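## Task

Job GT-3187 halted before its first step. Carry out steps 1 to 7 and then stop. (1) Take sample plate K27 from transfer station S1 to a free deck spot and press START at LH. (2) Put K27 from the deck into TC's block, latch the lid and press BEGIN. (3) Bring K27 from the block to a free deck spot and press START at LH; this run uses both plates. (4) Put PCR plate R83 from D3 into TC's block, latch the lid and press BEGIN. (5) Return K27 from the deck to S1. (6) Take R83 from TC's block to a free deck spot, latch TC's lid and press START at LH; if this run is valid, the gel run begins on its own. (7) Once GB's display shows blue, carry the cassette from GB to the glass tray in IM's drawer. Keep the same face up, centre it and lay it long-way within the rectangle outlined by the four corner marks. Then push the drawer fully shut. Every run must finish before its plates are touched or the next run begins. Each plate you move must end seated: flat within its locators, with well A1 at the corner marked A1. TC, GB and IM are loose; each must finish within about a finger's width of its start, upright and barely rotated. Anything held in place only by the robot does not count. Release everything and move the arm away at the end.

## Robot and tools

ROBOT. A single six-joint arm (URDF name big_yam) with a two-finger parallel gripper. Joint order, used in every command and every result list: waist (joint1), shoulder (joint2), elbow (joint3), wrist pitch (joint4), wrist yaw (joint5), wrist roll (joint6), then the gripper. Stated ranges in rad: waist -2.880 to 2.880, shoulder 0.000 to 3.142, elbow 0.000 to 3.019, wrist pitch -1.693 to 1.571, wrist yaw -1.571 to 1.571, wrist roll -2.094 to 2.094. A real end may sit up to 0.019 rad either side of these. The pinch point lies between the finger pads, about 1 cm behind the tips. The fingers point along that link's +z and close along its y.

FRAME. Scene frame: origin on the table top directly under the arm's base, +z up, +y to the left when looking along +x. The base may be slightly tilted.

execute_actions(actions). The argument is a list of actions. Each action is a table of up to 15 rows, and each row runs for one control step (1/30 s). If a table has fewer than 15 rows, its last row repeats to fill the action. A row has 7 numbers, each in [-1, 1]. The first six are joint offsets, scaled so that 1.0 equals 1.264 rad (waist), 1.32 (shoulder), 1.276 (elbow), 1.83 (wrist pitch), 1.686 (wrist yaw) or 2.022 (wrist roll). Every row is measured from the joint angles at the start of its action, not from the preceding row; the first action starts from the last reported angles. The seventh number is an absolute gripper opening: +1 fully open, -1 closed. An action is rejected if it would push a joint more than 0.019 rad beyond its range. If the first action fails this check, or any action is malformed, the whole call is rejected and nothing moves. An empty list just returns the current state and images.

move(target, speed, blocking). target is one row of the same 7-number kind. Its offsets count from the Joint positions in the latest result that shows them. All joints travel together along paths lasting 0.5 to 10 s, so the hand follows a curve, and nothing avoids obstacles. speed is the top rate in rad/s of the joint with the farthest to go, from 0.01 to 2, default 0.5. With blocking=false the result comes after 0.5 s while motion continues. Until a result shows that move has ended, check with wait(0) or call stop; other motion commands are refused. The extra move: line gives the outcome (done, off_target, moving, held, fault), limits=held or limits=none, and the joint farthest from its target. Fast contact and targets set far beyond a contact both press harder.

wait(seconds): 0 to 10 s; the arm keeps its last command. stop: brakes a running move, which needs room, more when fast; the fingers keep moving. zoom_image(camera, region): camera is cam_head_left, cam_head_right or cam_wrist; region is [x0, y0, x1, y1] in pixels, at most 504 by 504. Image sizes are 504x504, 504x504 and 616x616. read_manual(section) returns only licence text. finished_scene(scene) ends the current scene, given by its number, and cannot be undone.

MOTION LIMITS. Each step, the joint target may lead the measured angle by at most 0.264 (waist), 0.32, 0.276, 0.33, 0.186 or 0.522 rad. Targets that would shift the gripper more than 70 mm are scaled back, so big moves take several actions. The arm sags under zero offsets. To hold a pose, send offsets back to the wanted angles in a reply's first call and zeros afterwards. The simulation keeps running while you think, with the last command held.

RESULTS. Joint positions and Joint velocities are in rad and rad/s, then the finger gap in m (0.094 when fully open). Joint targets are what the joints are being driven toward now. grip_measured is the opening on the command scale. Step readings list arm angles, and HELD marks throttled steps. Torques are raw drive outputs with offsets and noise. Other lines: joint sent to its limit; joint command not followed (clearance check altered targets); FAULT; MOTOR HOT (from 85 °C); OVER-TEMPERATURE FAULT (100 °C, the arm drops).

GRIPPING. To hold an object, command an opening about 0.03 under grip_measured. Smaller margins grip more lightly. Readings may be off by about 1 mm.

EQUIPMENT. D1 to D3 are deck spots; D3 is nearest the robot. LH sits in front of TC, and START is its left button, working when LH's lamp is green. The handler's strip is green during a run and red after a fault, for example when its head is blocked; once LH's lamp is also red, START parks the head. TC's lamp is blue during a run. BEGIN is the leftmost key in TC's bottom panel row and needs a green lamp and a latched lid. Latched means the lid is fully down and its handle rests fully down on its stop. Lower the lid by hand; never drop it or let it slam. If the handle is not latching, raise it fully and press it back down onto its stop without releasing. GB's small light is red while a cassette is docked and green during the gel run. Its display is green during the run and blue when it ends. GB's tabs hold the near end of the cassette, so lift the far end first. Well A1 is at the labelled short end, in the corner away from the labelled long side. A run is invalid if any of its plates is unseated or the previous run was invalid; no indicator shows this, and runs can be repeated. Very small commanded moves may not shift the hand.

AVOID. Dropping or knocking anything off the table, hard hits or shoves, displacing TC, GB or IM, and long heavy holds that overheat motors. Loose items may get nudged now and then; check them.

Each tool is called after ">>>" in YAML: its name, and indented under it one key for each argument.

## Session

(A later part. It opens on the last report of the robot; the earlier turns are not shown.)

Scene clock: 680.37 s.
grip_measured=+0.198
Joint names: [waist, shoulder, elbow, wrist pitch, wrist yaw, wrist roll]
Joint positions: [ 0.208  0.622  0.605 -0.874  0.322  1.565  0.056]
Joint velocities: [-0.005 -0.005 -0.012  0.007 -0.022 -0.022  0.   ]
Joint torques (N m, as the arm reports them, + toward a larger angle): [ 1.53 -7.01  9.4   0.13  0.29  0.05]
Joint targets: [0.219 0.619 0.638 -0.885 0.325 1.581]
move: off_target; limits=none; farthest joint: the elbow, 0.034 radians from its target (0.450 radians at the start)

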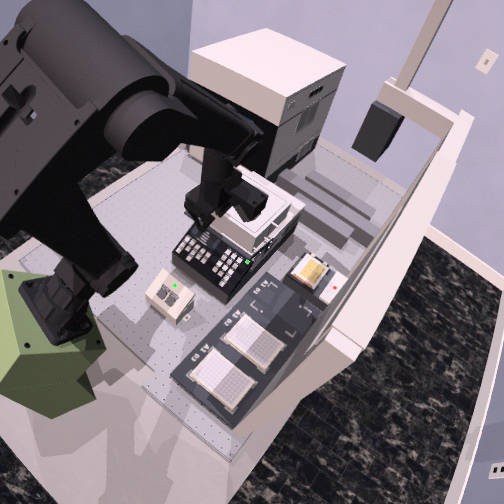

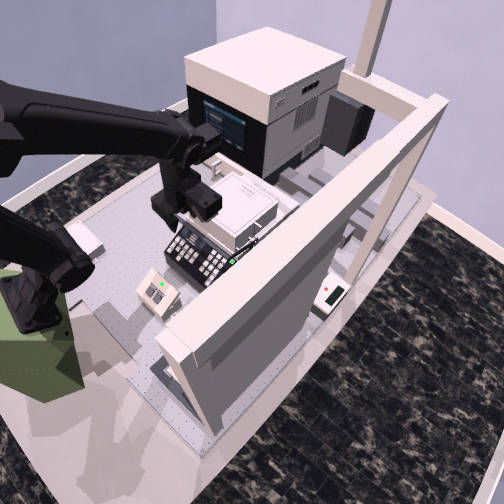

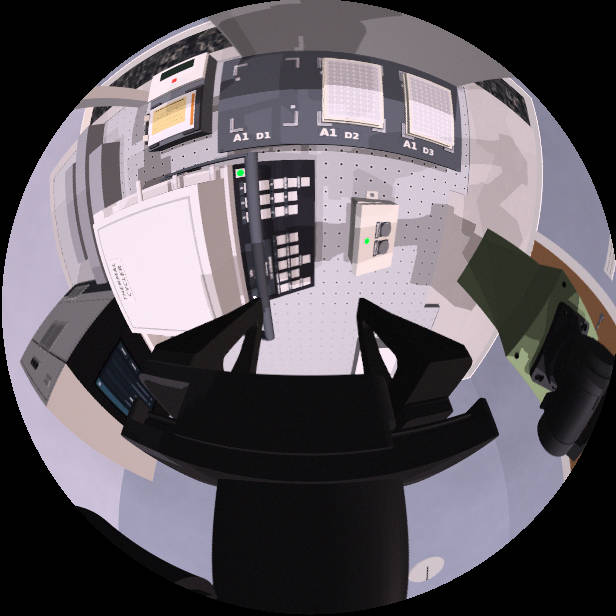

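>>> move:
  target: [-0.197, 0.1788, 0.3072, -0.0497, -0.0949, -0.1009, 0.2]
  speed: 0.4

Scene clock: 701.67 s.
grip_measured=+0.198
Joint names: [waist, shoulder, elbow, wrist pitch, wrist yaw, wrist roll]
Joint positions: [-0.033  0.84   0.96  -0.955  0.165  1.378  0.056]
Joint velocities: [-0.005 -0.015 -0.002 -0.012  0.007  0.022 -0.   ]
Joint torques (N m, as the arm reports them, + toward a larger angle): [ -0.35 -10.18  10.57   0.25   0.06  -0.25]
Joint targets: [-0.041 0.858 0.997 -0.965 0.162 1.361]
move: off_target; limits=none; farthest joint: the elbow, 0.037 radians from its target (0.392 radians at the start)

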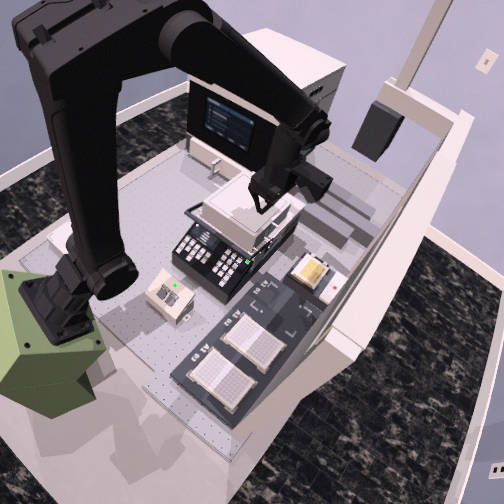

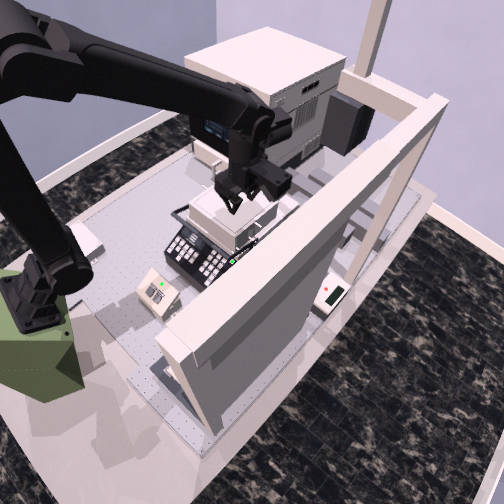

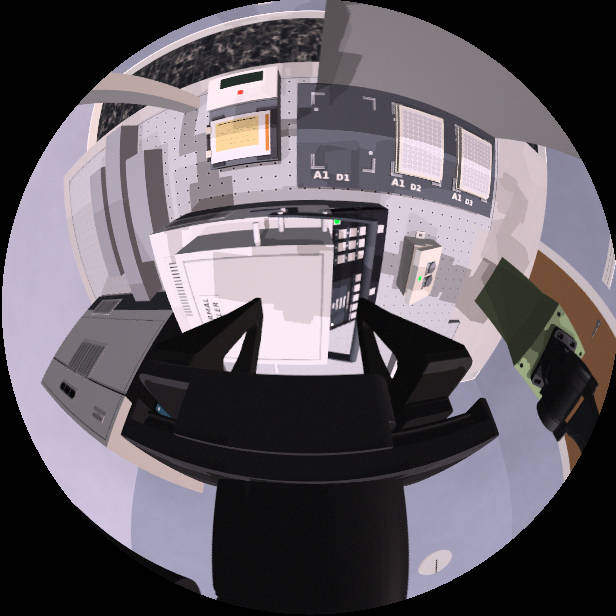

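>>> zoom_image:
  camera: "cam_wrist"
  region: [140, 180, 400, 370]

Region (140, 180, 400, 370) of cam_wrist's 616x616 image, scaled by 1.938, with more detail than that image has; it fills the top 368 rows of this view, and the rest is white.

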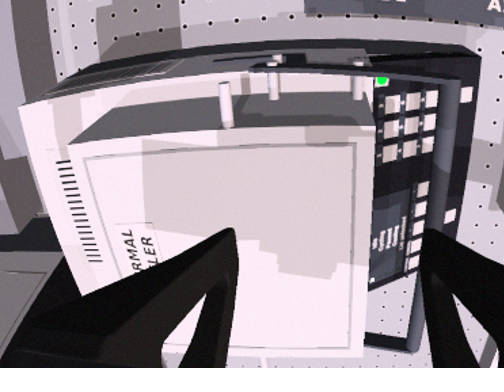

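>>> move:
  target: [0.133, -0.412, -0.685, 0.602, -0.016, -0.03, 0.2]
  speed: 0.6

Scene clock: 763.23 s.
grip_measured=+0.199
Joint names: [waist, shoulder, elbow, wrist pitch, wrist yaw, wrist roll]
Joint positions: [0.125 0.303 0.087 0.13  0.142 1.333 0.056]
Joint velocities: [-0.005 -0.005 -0.007  0.002 -0.066 -0.066 -0.002]
Joint torques (N m, as the arm reports them, + toward a larger angle): [ 0.22 -2.64  6.62  2.51 -0.04 -0.35]
Joint targets: [0.135 0.296 0.086 0.146 0.139 1.317]
move: done; limits=none; farthest joint: the wrist pitch, 0.017 radians from its target (1.101 radians at the start)

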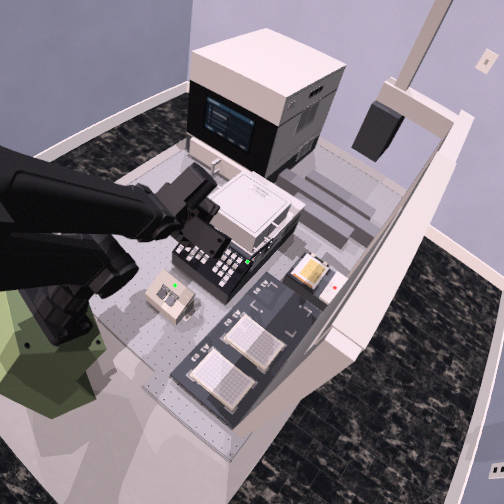

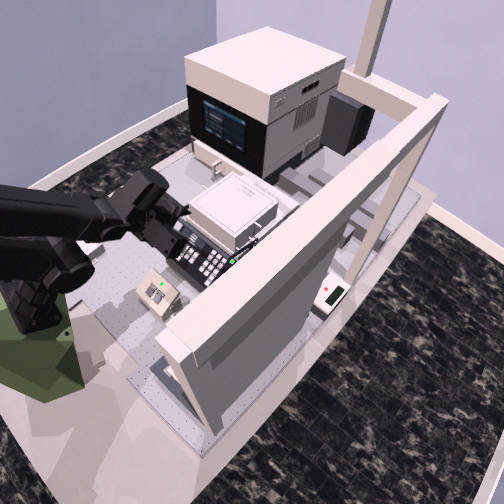

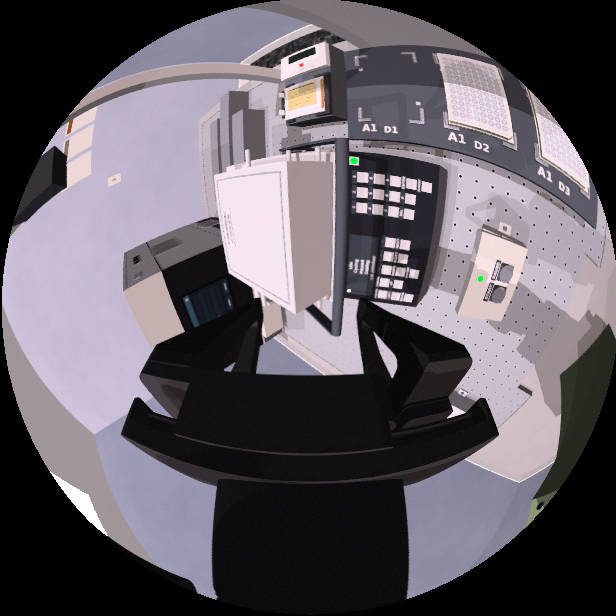

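>>> zoom_image:
  camera: "cam_wrist"
  region: [320, 140, 460, 320]

Region (320, 140, 460, 320) of cam_wrist's 616x616 image, scaled by 2.800, with more detail than that image has.

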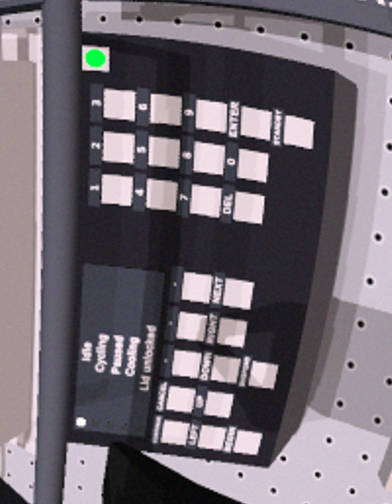

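>>> move:
  target: [-0.0775, 0.535, 0.0266, 0.381, -0.0563, -0.013, 0.2]
  speed: 0.4

Scene clock: 770.80 s.
grip_measured=+0.199
Joint names: [waist, shoulder, elbow, wrist pitch, wrist yaw, wrist roll]
Joint positions: [0.038 0.999 0.109 0.811 0.05  1.323 0.056]
Joint velocities: [-0.005 -0.005 -0.002  0.002 -0.066  0.051  0.001]
Joint torques (N m, as the arm reports them, + toward a larger angle): [-0.6  -5.97  1.8   2.5  -0.08 -0.35]
Joint targets: [0.027 1.009 0.121 0.828 0.047 1.307]
move: done; limits=none; farthest joint: the wrist pitch, 0.016 radians from its target (0.697 radians at the start)

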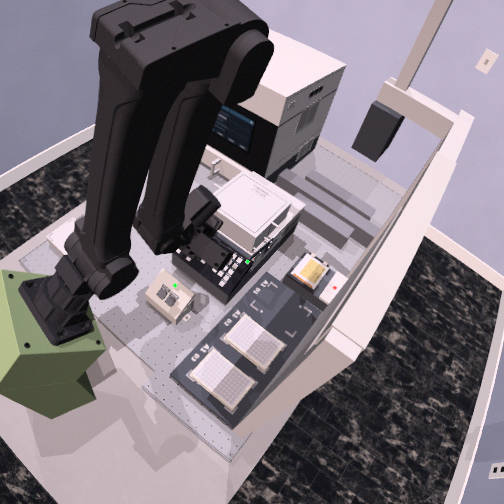

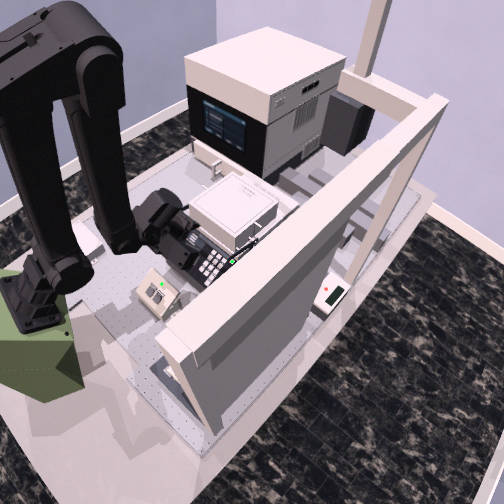

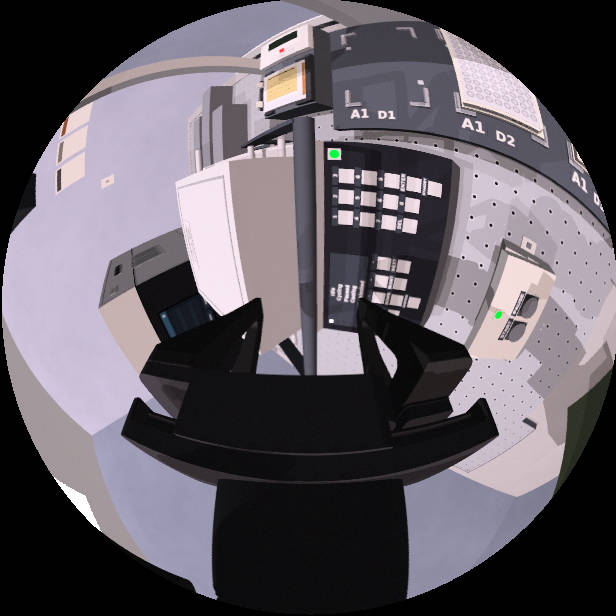

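>>> move:
  target: [-0.016, 0.148, 0.073, 0.067, -0.0065, -0.008, 0.2]
  speed: 0.15

Scene clock: 777.20 s.
grip_measured=+0.199
Joint names: [waist, shoulder, elbow, wrist pitch, wrist yaw, wrist roll]
Joint positions: [0.029 1.179 0.196 0.917 0.042 1.322 0.056]
Joint velocities: [-0.015 -0.005 -0.007 -0.007  0.051 -0.022 -0.001]
Joint torques (N m, as the arm reports them, + toward a larger angle): [ 0.28 -7.4   0.65  2.55 -0.07 -0.32]
Joint targets: [0.018 1.195 0.202 0.934 0.039 1.306]
move: done; limits=none; farthest joint: the wrist pitch, 0.017 radians from its target (0.123 radians at the start)

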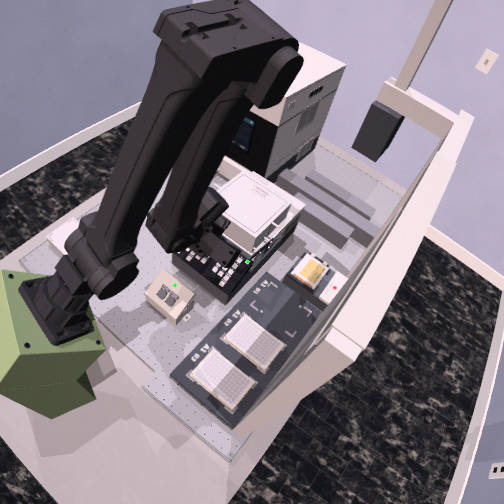

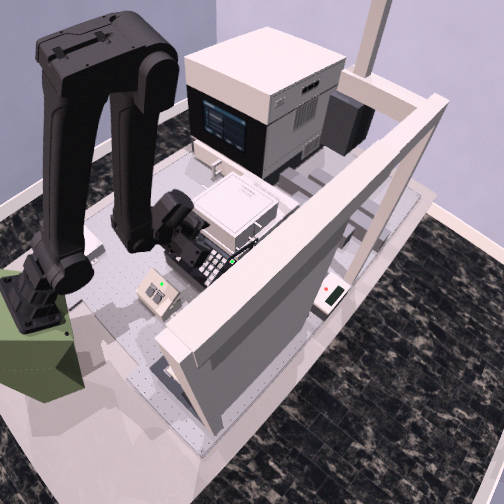

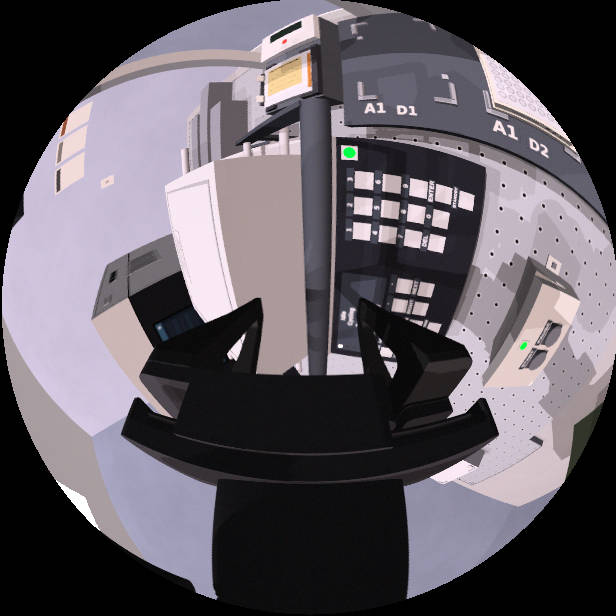

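>>> move:
  target: [-0.008, 0.014, 0.0, 0.006, -0.002, -0.008, -0.74]
  speed: 0.1

Scene clock: 781.33 s.
grip_measured=-0.738
Joint names: [waist, shoulder, elbow, wrist pitch, wrist yaw, wrist roll]
Joint positions: [0.029 1.18  0.192 0.915 0.043 1.319 0.012]
Joint velocities: [-0.005 -0.005 -0.002 -0.002 -0.022  0.037 -0.   ]
Joint torques (N m, as the arm reports them, + toward a larger angle): [ 0.1  -6.99  0.2   2.39 -0.11 -0.28]
Joint targets: [0.019 1.197 0.196 0.928 0.039 1.306]
move: done; limits=none; farthest joint: the shoulder, 0.017 radians from its target (0.019 radians at the start)

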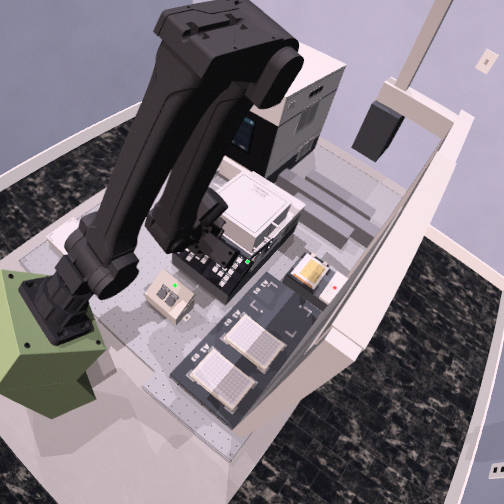

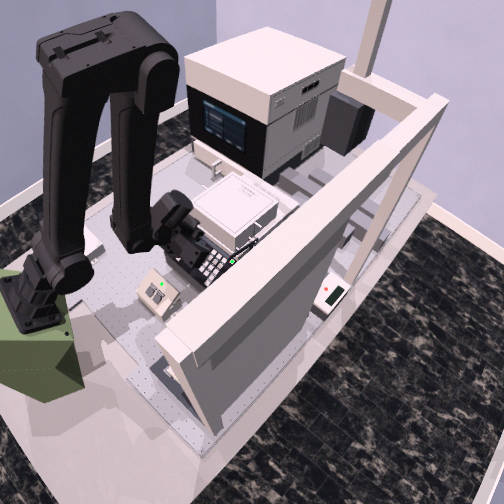

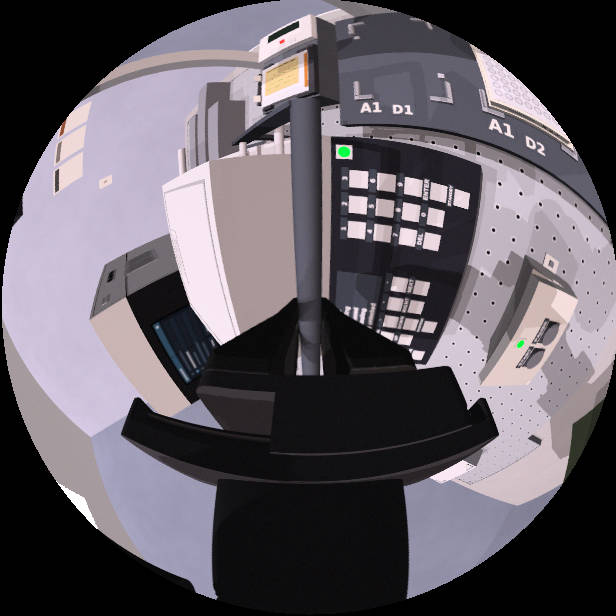

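>>> move:
  target: [-0.008, 0.013, 0.003, 0.007, -0.002, -0.006, -0.78]
  speed: 0.1

>>> zoom_image:
  camera: "cam_wrist"
  region: [250, 260, 370, 380]

Scene clock: 787.73 s.
grip_measured=-0.766
Joint names: [waist, shoulder, elbow, wrist pitch, wrist yaw, wrist roll]
Joint positions: [0.029 1.18  0.192 0.915 0.043 1.308 0.011]
Joint velocities: [-0.015 -0.005 -0.012 -0.007 -0.095  0.022 -0.001]
Joint torques (N m, as the arm reports them, + toward a larger angle): [ 0.63 -7.    0.29  2.44 -0.08 -0.2 ]
Joint targets: [0.019 1.197 0.196 0.928 0.040 1.307]
move: done; limits=none; farthest joint: the shoulder, 0.017 radians from its target (0.017 radians at the start)

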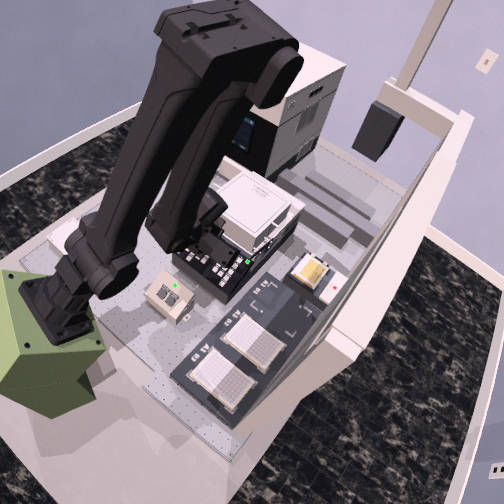

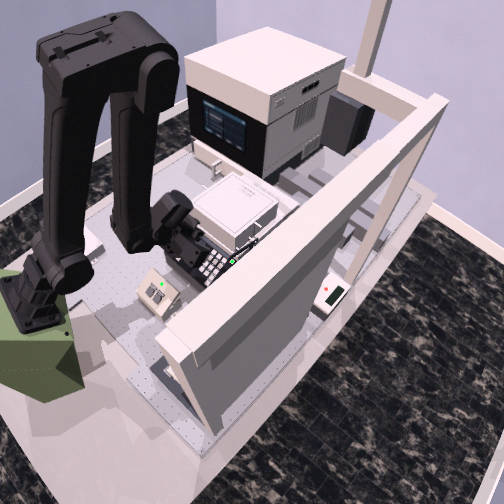

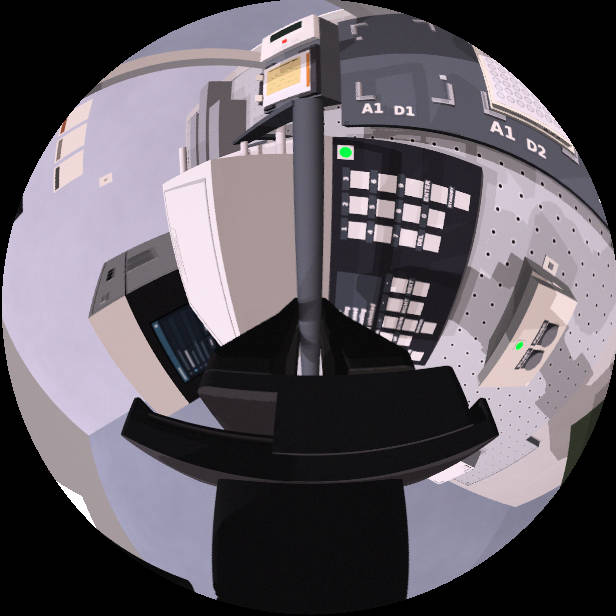

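Region (250, 260, 370, 380) of cam_wrist's 616x616 image, scaled by 4.200, with more detail than that image has.

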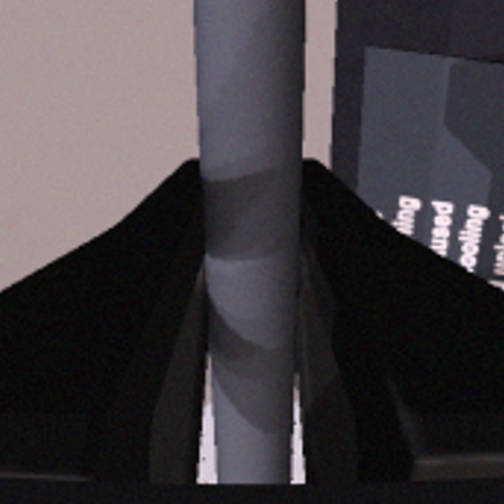

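>>> zoom_image:
  camera: "cam_wrist"
  region: [160, 80, 340, 200]

Region (160, 80, 340, 200) of cam_wrist's 616x616 image, scaled by 2.800, with more detail than that image has.

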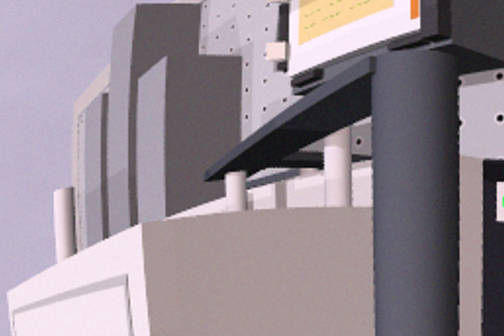

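>>> move:
  target: [0.0506, -0.206, 0.039, -0.168, 0.0326, 0.006, -0.755]
  speed: 0.15

Scene clock: 808.00 s.
grip_measured=-0.752
Joint names: [waist, shoulder, elbow, wrist pitch, wrist yaw, wrist roll]
Joint positions: [0.08  0.928 0.224 0.614 0.097 1.308 0.012]
Joint velocities: [-0.005 -0.015 -0.022 -0.012 -0.081  0.007  0.001]
Joint torques (N m, as the arm reports them, + toward a larger angle): [ 1.89 -9.24  4.06  1.49  0.04 -0.07]
Joint targets: [0.093 0.909 0.242 0.608 0.098 1.321]
move: done; limits=none; farthest joint: the shoulder, 0.020 radians from its target (0.272 radians at the start)

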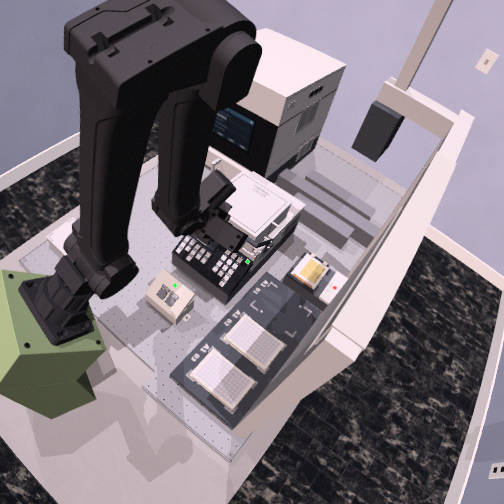

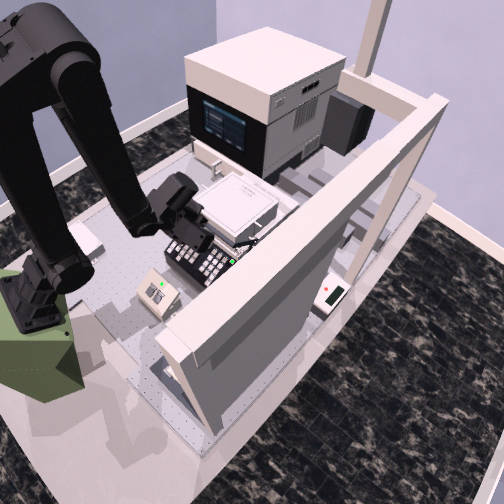

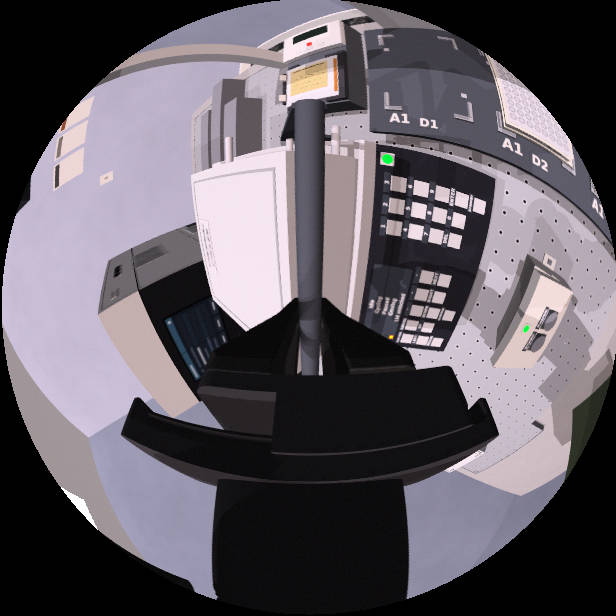

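>>> move:
  target: [0.0467, -0.0886, 0.0956, -0.1055, 0.0267, 0.01, -0.755]
  speed: 0.12

Scene clock: 817.53 s.
grip_measured=-0.752
Joint names: [waist, shoulder, elbow, wrist pitch, wrist yaw, wrist roll]
Joint positions: [0.129 0.816 0.313 0.433 0.139 1.308 0.012]
Joint velocities: [-0.005 -0.015 -0.002 -0.002 -0.081  0.051  0.001]
Joint torques (N m, as the arm reports them, + toward a larger angle): [ 2.43 -7.93  7.11  1.4   0.11  0.06]
Joint targets: [0.139 0.811 0.346 0.421 0.142 1.329]
move: off_target; limits=none; farthest joint: the elbow, 0.033 radians from its target (0.122 radians at the start)

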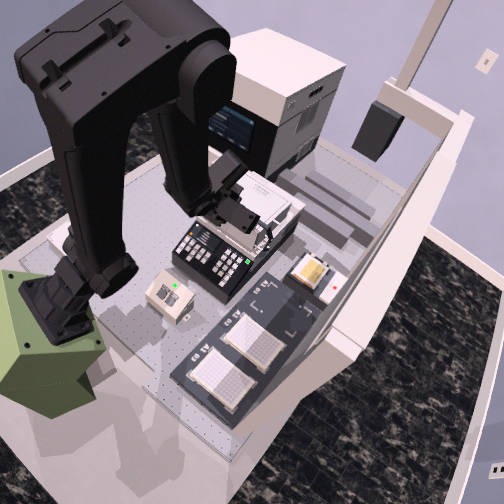

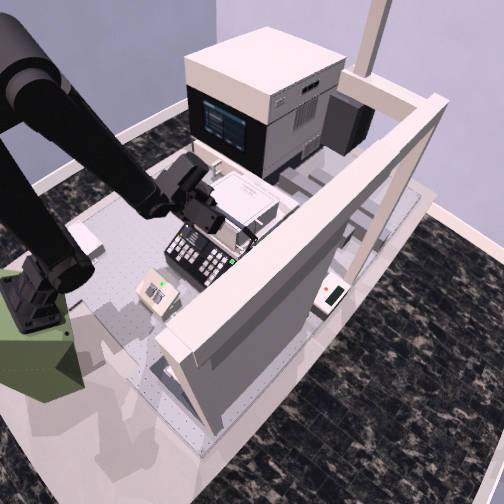

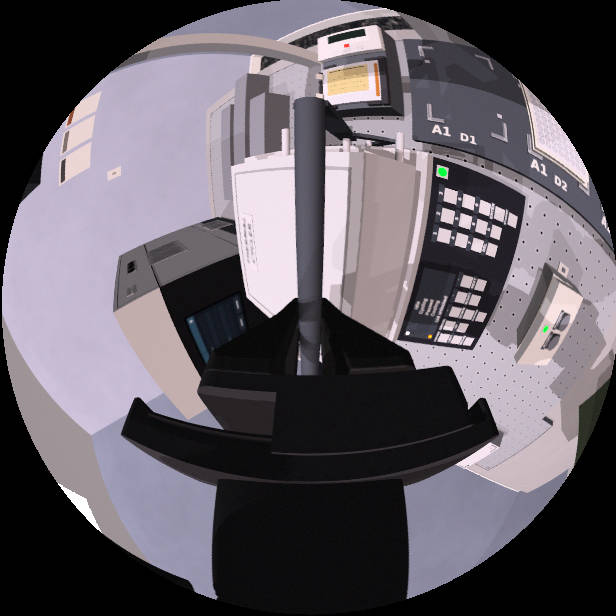

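>>> move:
  target: [0.0237, 0.053, 0.1277, -0.049, 0.0148, 0.005, -0.755]
  speed: 0.1

Scene clock: 824.77 s.
grip_measured=-0.752
Joint names: [waist, shoulder, elbow, wrist pitch, wrist yaw, wrist roll]
Joint positions: [0.153 0.859 0.442 0.356 0.159 1.308 0.012]
Joint velocities: [-0.005 -0.005 -0.007 -0.007 -0.095  0.007 -0.   ]
Joint torques (N m, as the arm reports them, + toward a larger angle): [ 1.97 -6.72  7.97  1.54  0.2  -0.04]
Joint targets: [0.159 0.886 0.477 0.343 0.164 1.319]
move: off_target; limits=none; farthest joint: the elbow, 0.034 radians from its target (0.163 radians at the start)

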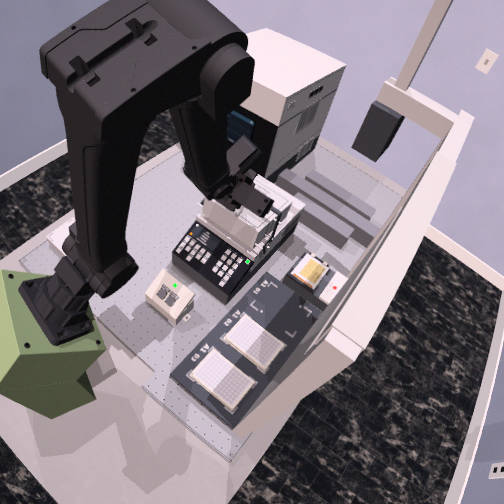

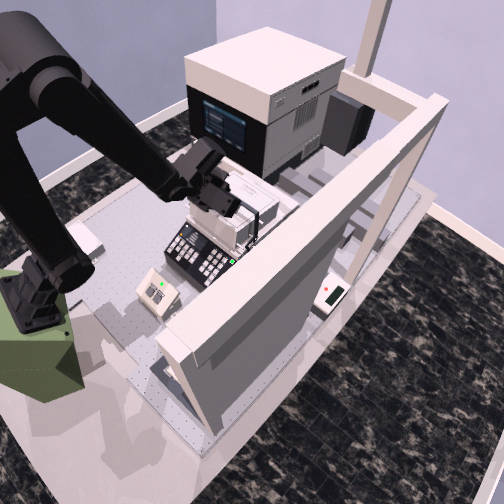

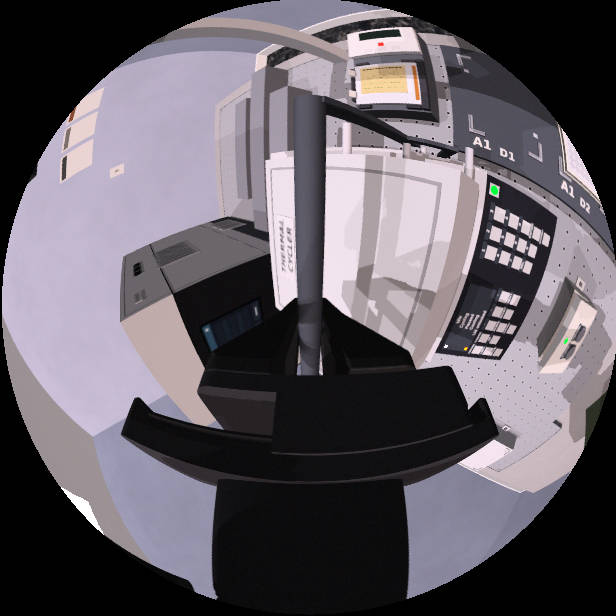

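>>> move:
  target: [0.0672, -0.0265, 0.239, -0.2694, 0.0718, 0.0371, -0.77]
  speed: 0.15

Scene clock: 857.20 s.
grip_measured=-0.760
Joint names: [waist, shoulder, elbow, wrist pitch, wrist yaw, wrist roll]
Joint positions: [ 0.214  0.853  0.675 -0.137  0.281  1.373  0.011]
Joint velocities: [-0.005 -0.005 -0.007  0.012 -0.022 -0.022  0.001]
Joint torques (N m, as the arm reports them, + toward a larger angle): [  4.47 -12.93  12.4    1.53   0.08   0.01]
Joint targets: [0.238 0.823 0.746 -0.137 0.280 1.384]
move: off_target; limits=none; farthest joint: the elbow, 0.072 radians from its target (0.305 radians at the start)

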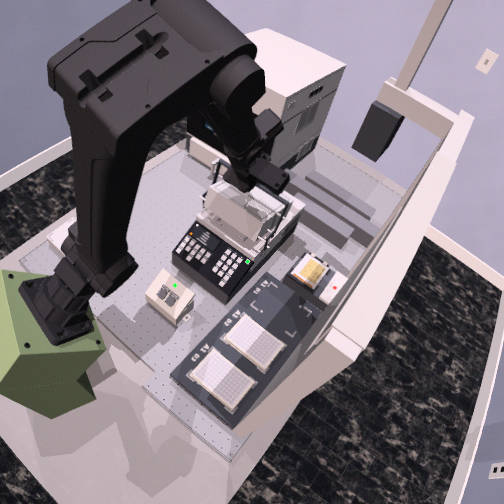

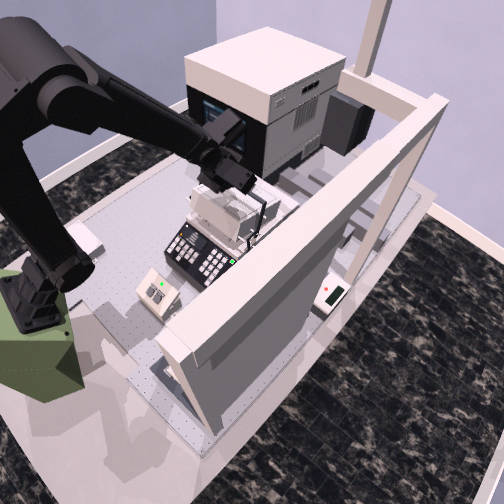

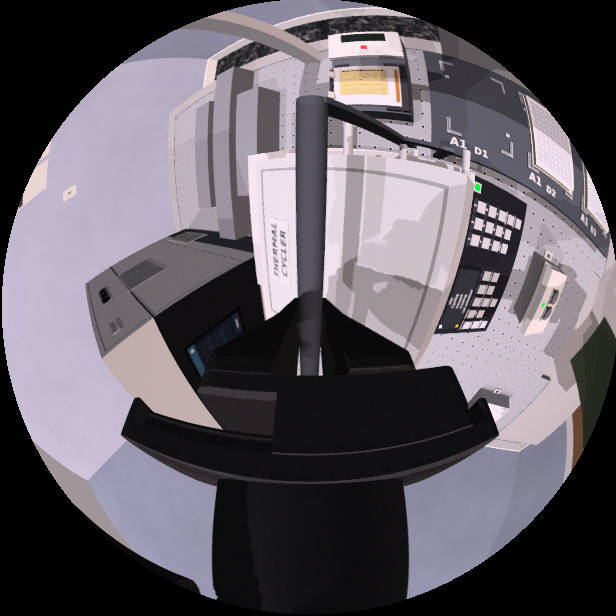

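>>> move:
  target: [0.060, 0.0788, 0.3245, -0.2027, 0.038, 0.0391, -0.78]
  speed: 0.15

Scene clock: 867.83 s.
grip_measured=-0.766
Joint names: [waist, shoulder, elbow, wrist pitch, wrist yaw, wrist roll]
Joint positions: [ 0.274  0.96   1.021 -0.527  0.35   1.448  0.011]
Joint velocities: [-0.005  0.015  0.002 -0.012 -0.022 -0.051  0.001]
Joint torques (N m, as the arm reports them, + toward a larger angle): [  4.11 -13.53  13.43   2.17  -0.07  -0.13]
Joint targets: [0.290 0.957 1.090 -0.508 0.344 1.452]
move: off_target; limits=none; farthest joint: the elbow, 0.068 radians from its target (0.414 radians at the start)

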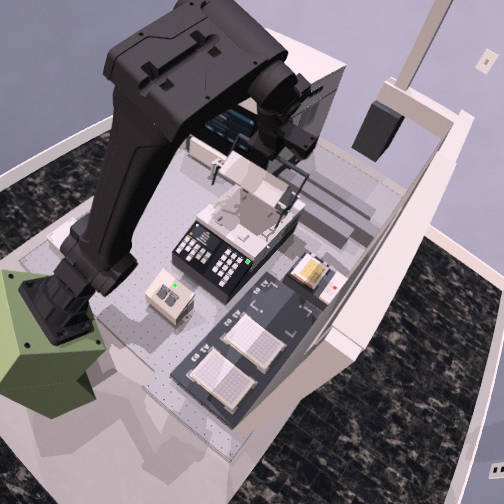

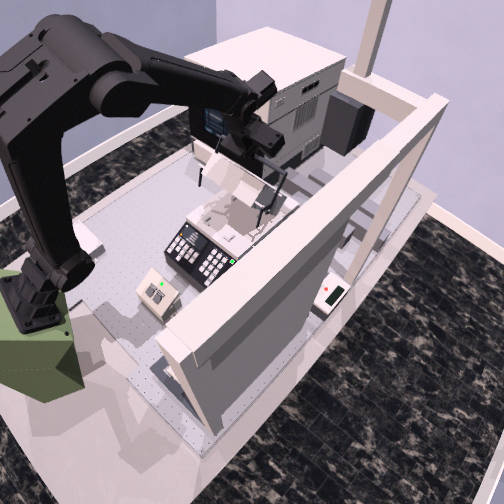

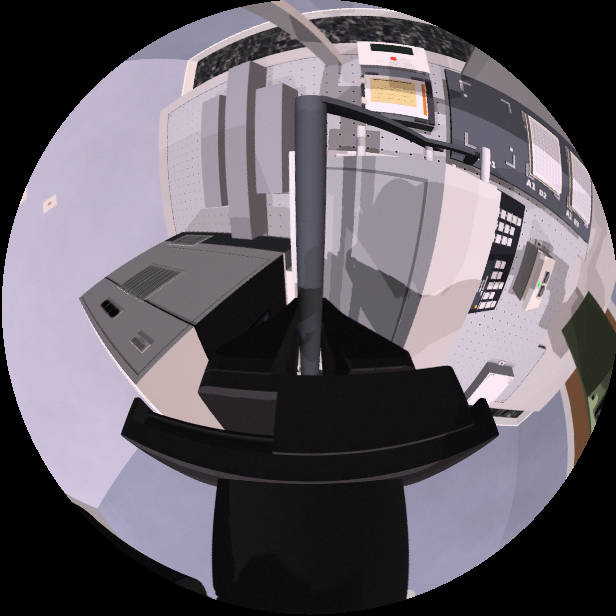

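>>> move:
  target: [0.0158, 0.1856, 0.384, -0.2404, 0.0119, 0.0544, -0.78]
  speed: 0.15

Scene clock: 878.67 s.
grip_measured=-0.766
Joint names: [waist, shoulder, elbow, wrist pitch, wrist yaw, wrist roll]
Joint positions: [ 0.287  1.196  1.465 -0.94   0.365  1.532  0.011]
Joint velocities: [-0.005 -0.015  0.012  0.002 -0.022 -0.051  0.   ]
Joint torques (N m, as the arm reports them, + toward a larger angle): [  4.36 -16.67  12.08  -0.12   0.34   0.19]
Joint targets: [0.294 1.204 1.511 -0.967 0.370 1.558]
move: off_target; limits=none; farthest joint: the elbow, 0.046 radians from its target (0.487 radians at the start)

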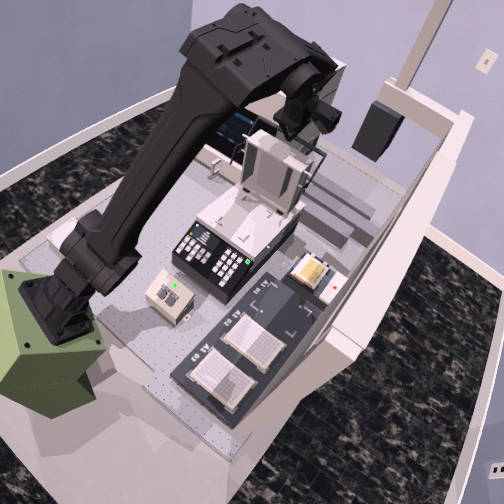

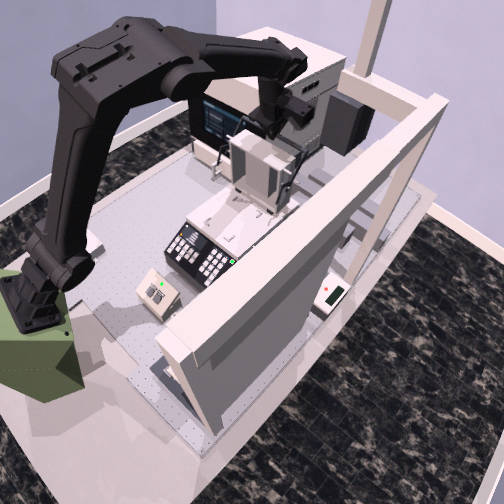

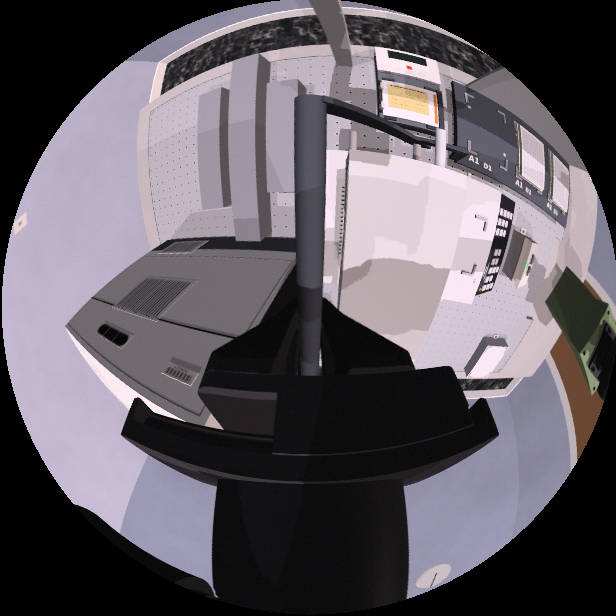

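>>> move:
  target: [-0.022, 0.0947, 0.145, -0.0464, -0.0036, 0.005, -0.78]
  speed: 0.08

Scene clock: 887.53 s.
grip_measured=-0.766
Joint names: [waist, shoulder, elbow, wrist pitch, wrist yaw, wrist roll]
Joint positions: [ 0.277  1.288  1.589 -1.03   0.362  1.54   0.011]
Joint velocities: [-0.015 -0.005 -0.012 -0.002 -0.11  -0.022  0.   ]
Joint torques (N m, as the arm reports them, + toward a larger angle): [  2.78 -15.78  13.25   1.15   0.07  -0.06]
Joint targets: [0.259 1.321 1.649 -1.025 0.359 1.542]
move: off_target; limits=none; farthest joint: the elbow, 0.061 radians from its target (0.184 radians at the start)

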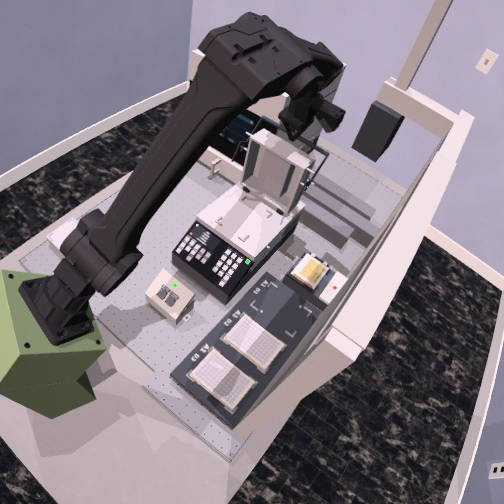

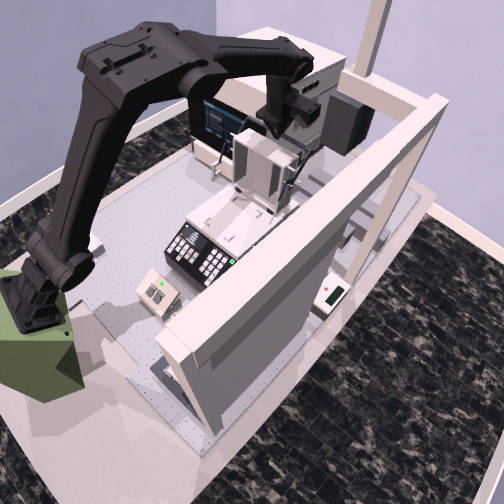

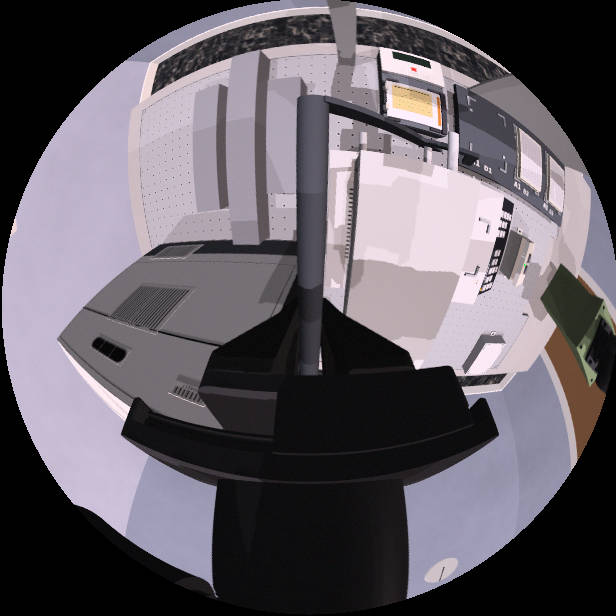

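>>> move:
  target: [0.0, -0.003, 0.03, 0.0, 0.0, 0.0, -0.6]
  speed: 0.05

Scene clock: 891.60 s.
grip_measured=-0.601
Joint names: [waist, shoulder, elbow, wrist pitch, wrist yaw, wrist roll]
Joint positions: [ 0.277  1.288  1.589 -1.03   0.362  1.54   0.019]
Joint velocities: [-0.005 -0.005 -0.002 -0.007 -0.051  0.007 -0.   ]
Joint torques (N m, as the arm reports them, + toward a larger angle): [  4.39 -18.95  11.59   0.85   0.18  -0.09]
Joint targets: [0.277 1.284 1.627 -1.030 0.362 1.540]
move: off_target; limits=none; farthest joint: the elbow, 0.039 radians from its target (0.039 radians at the start)

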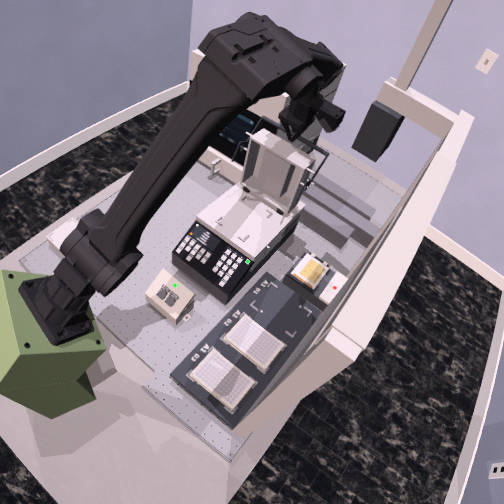

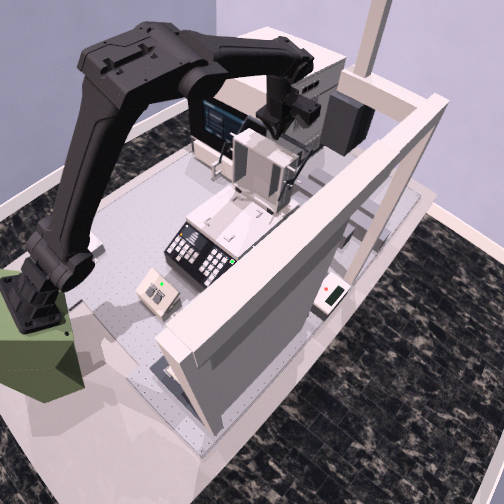

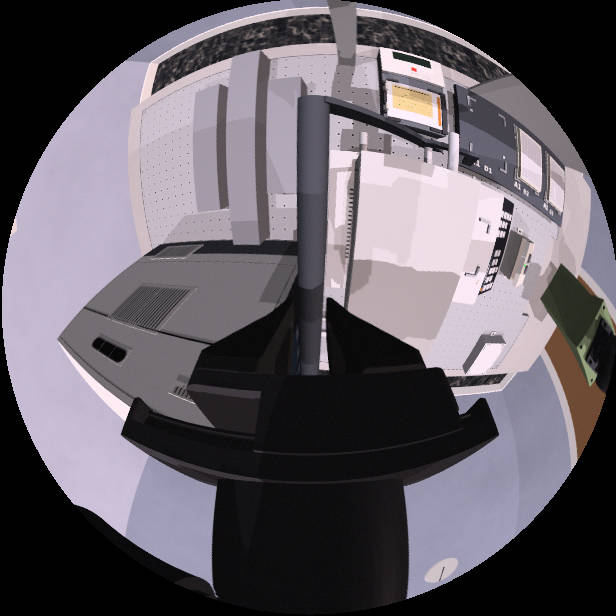

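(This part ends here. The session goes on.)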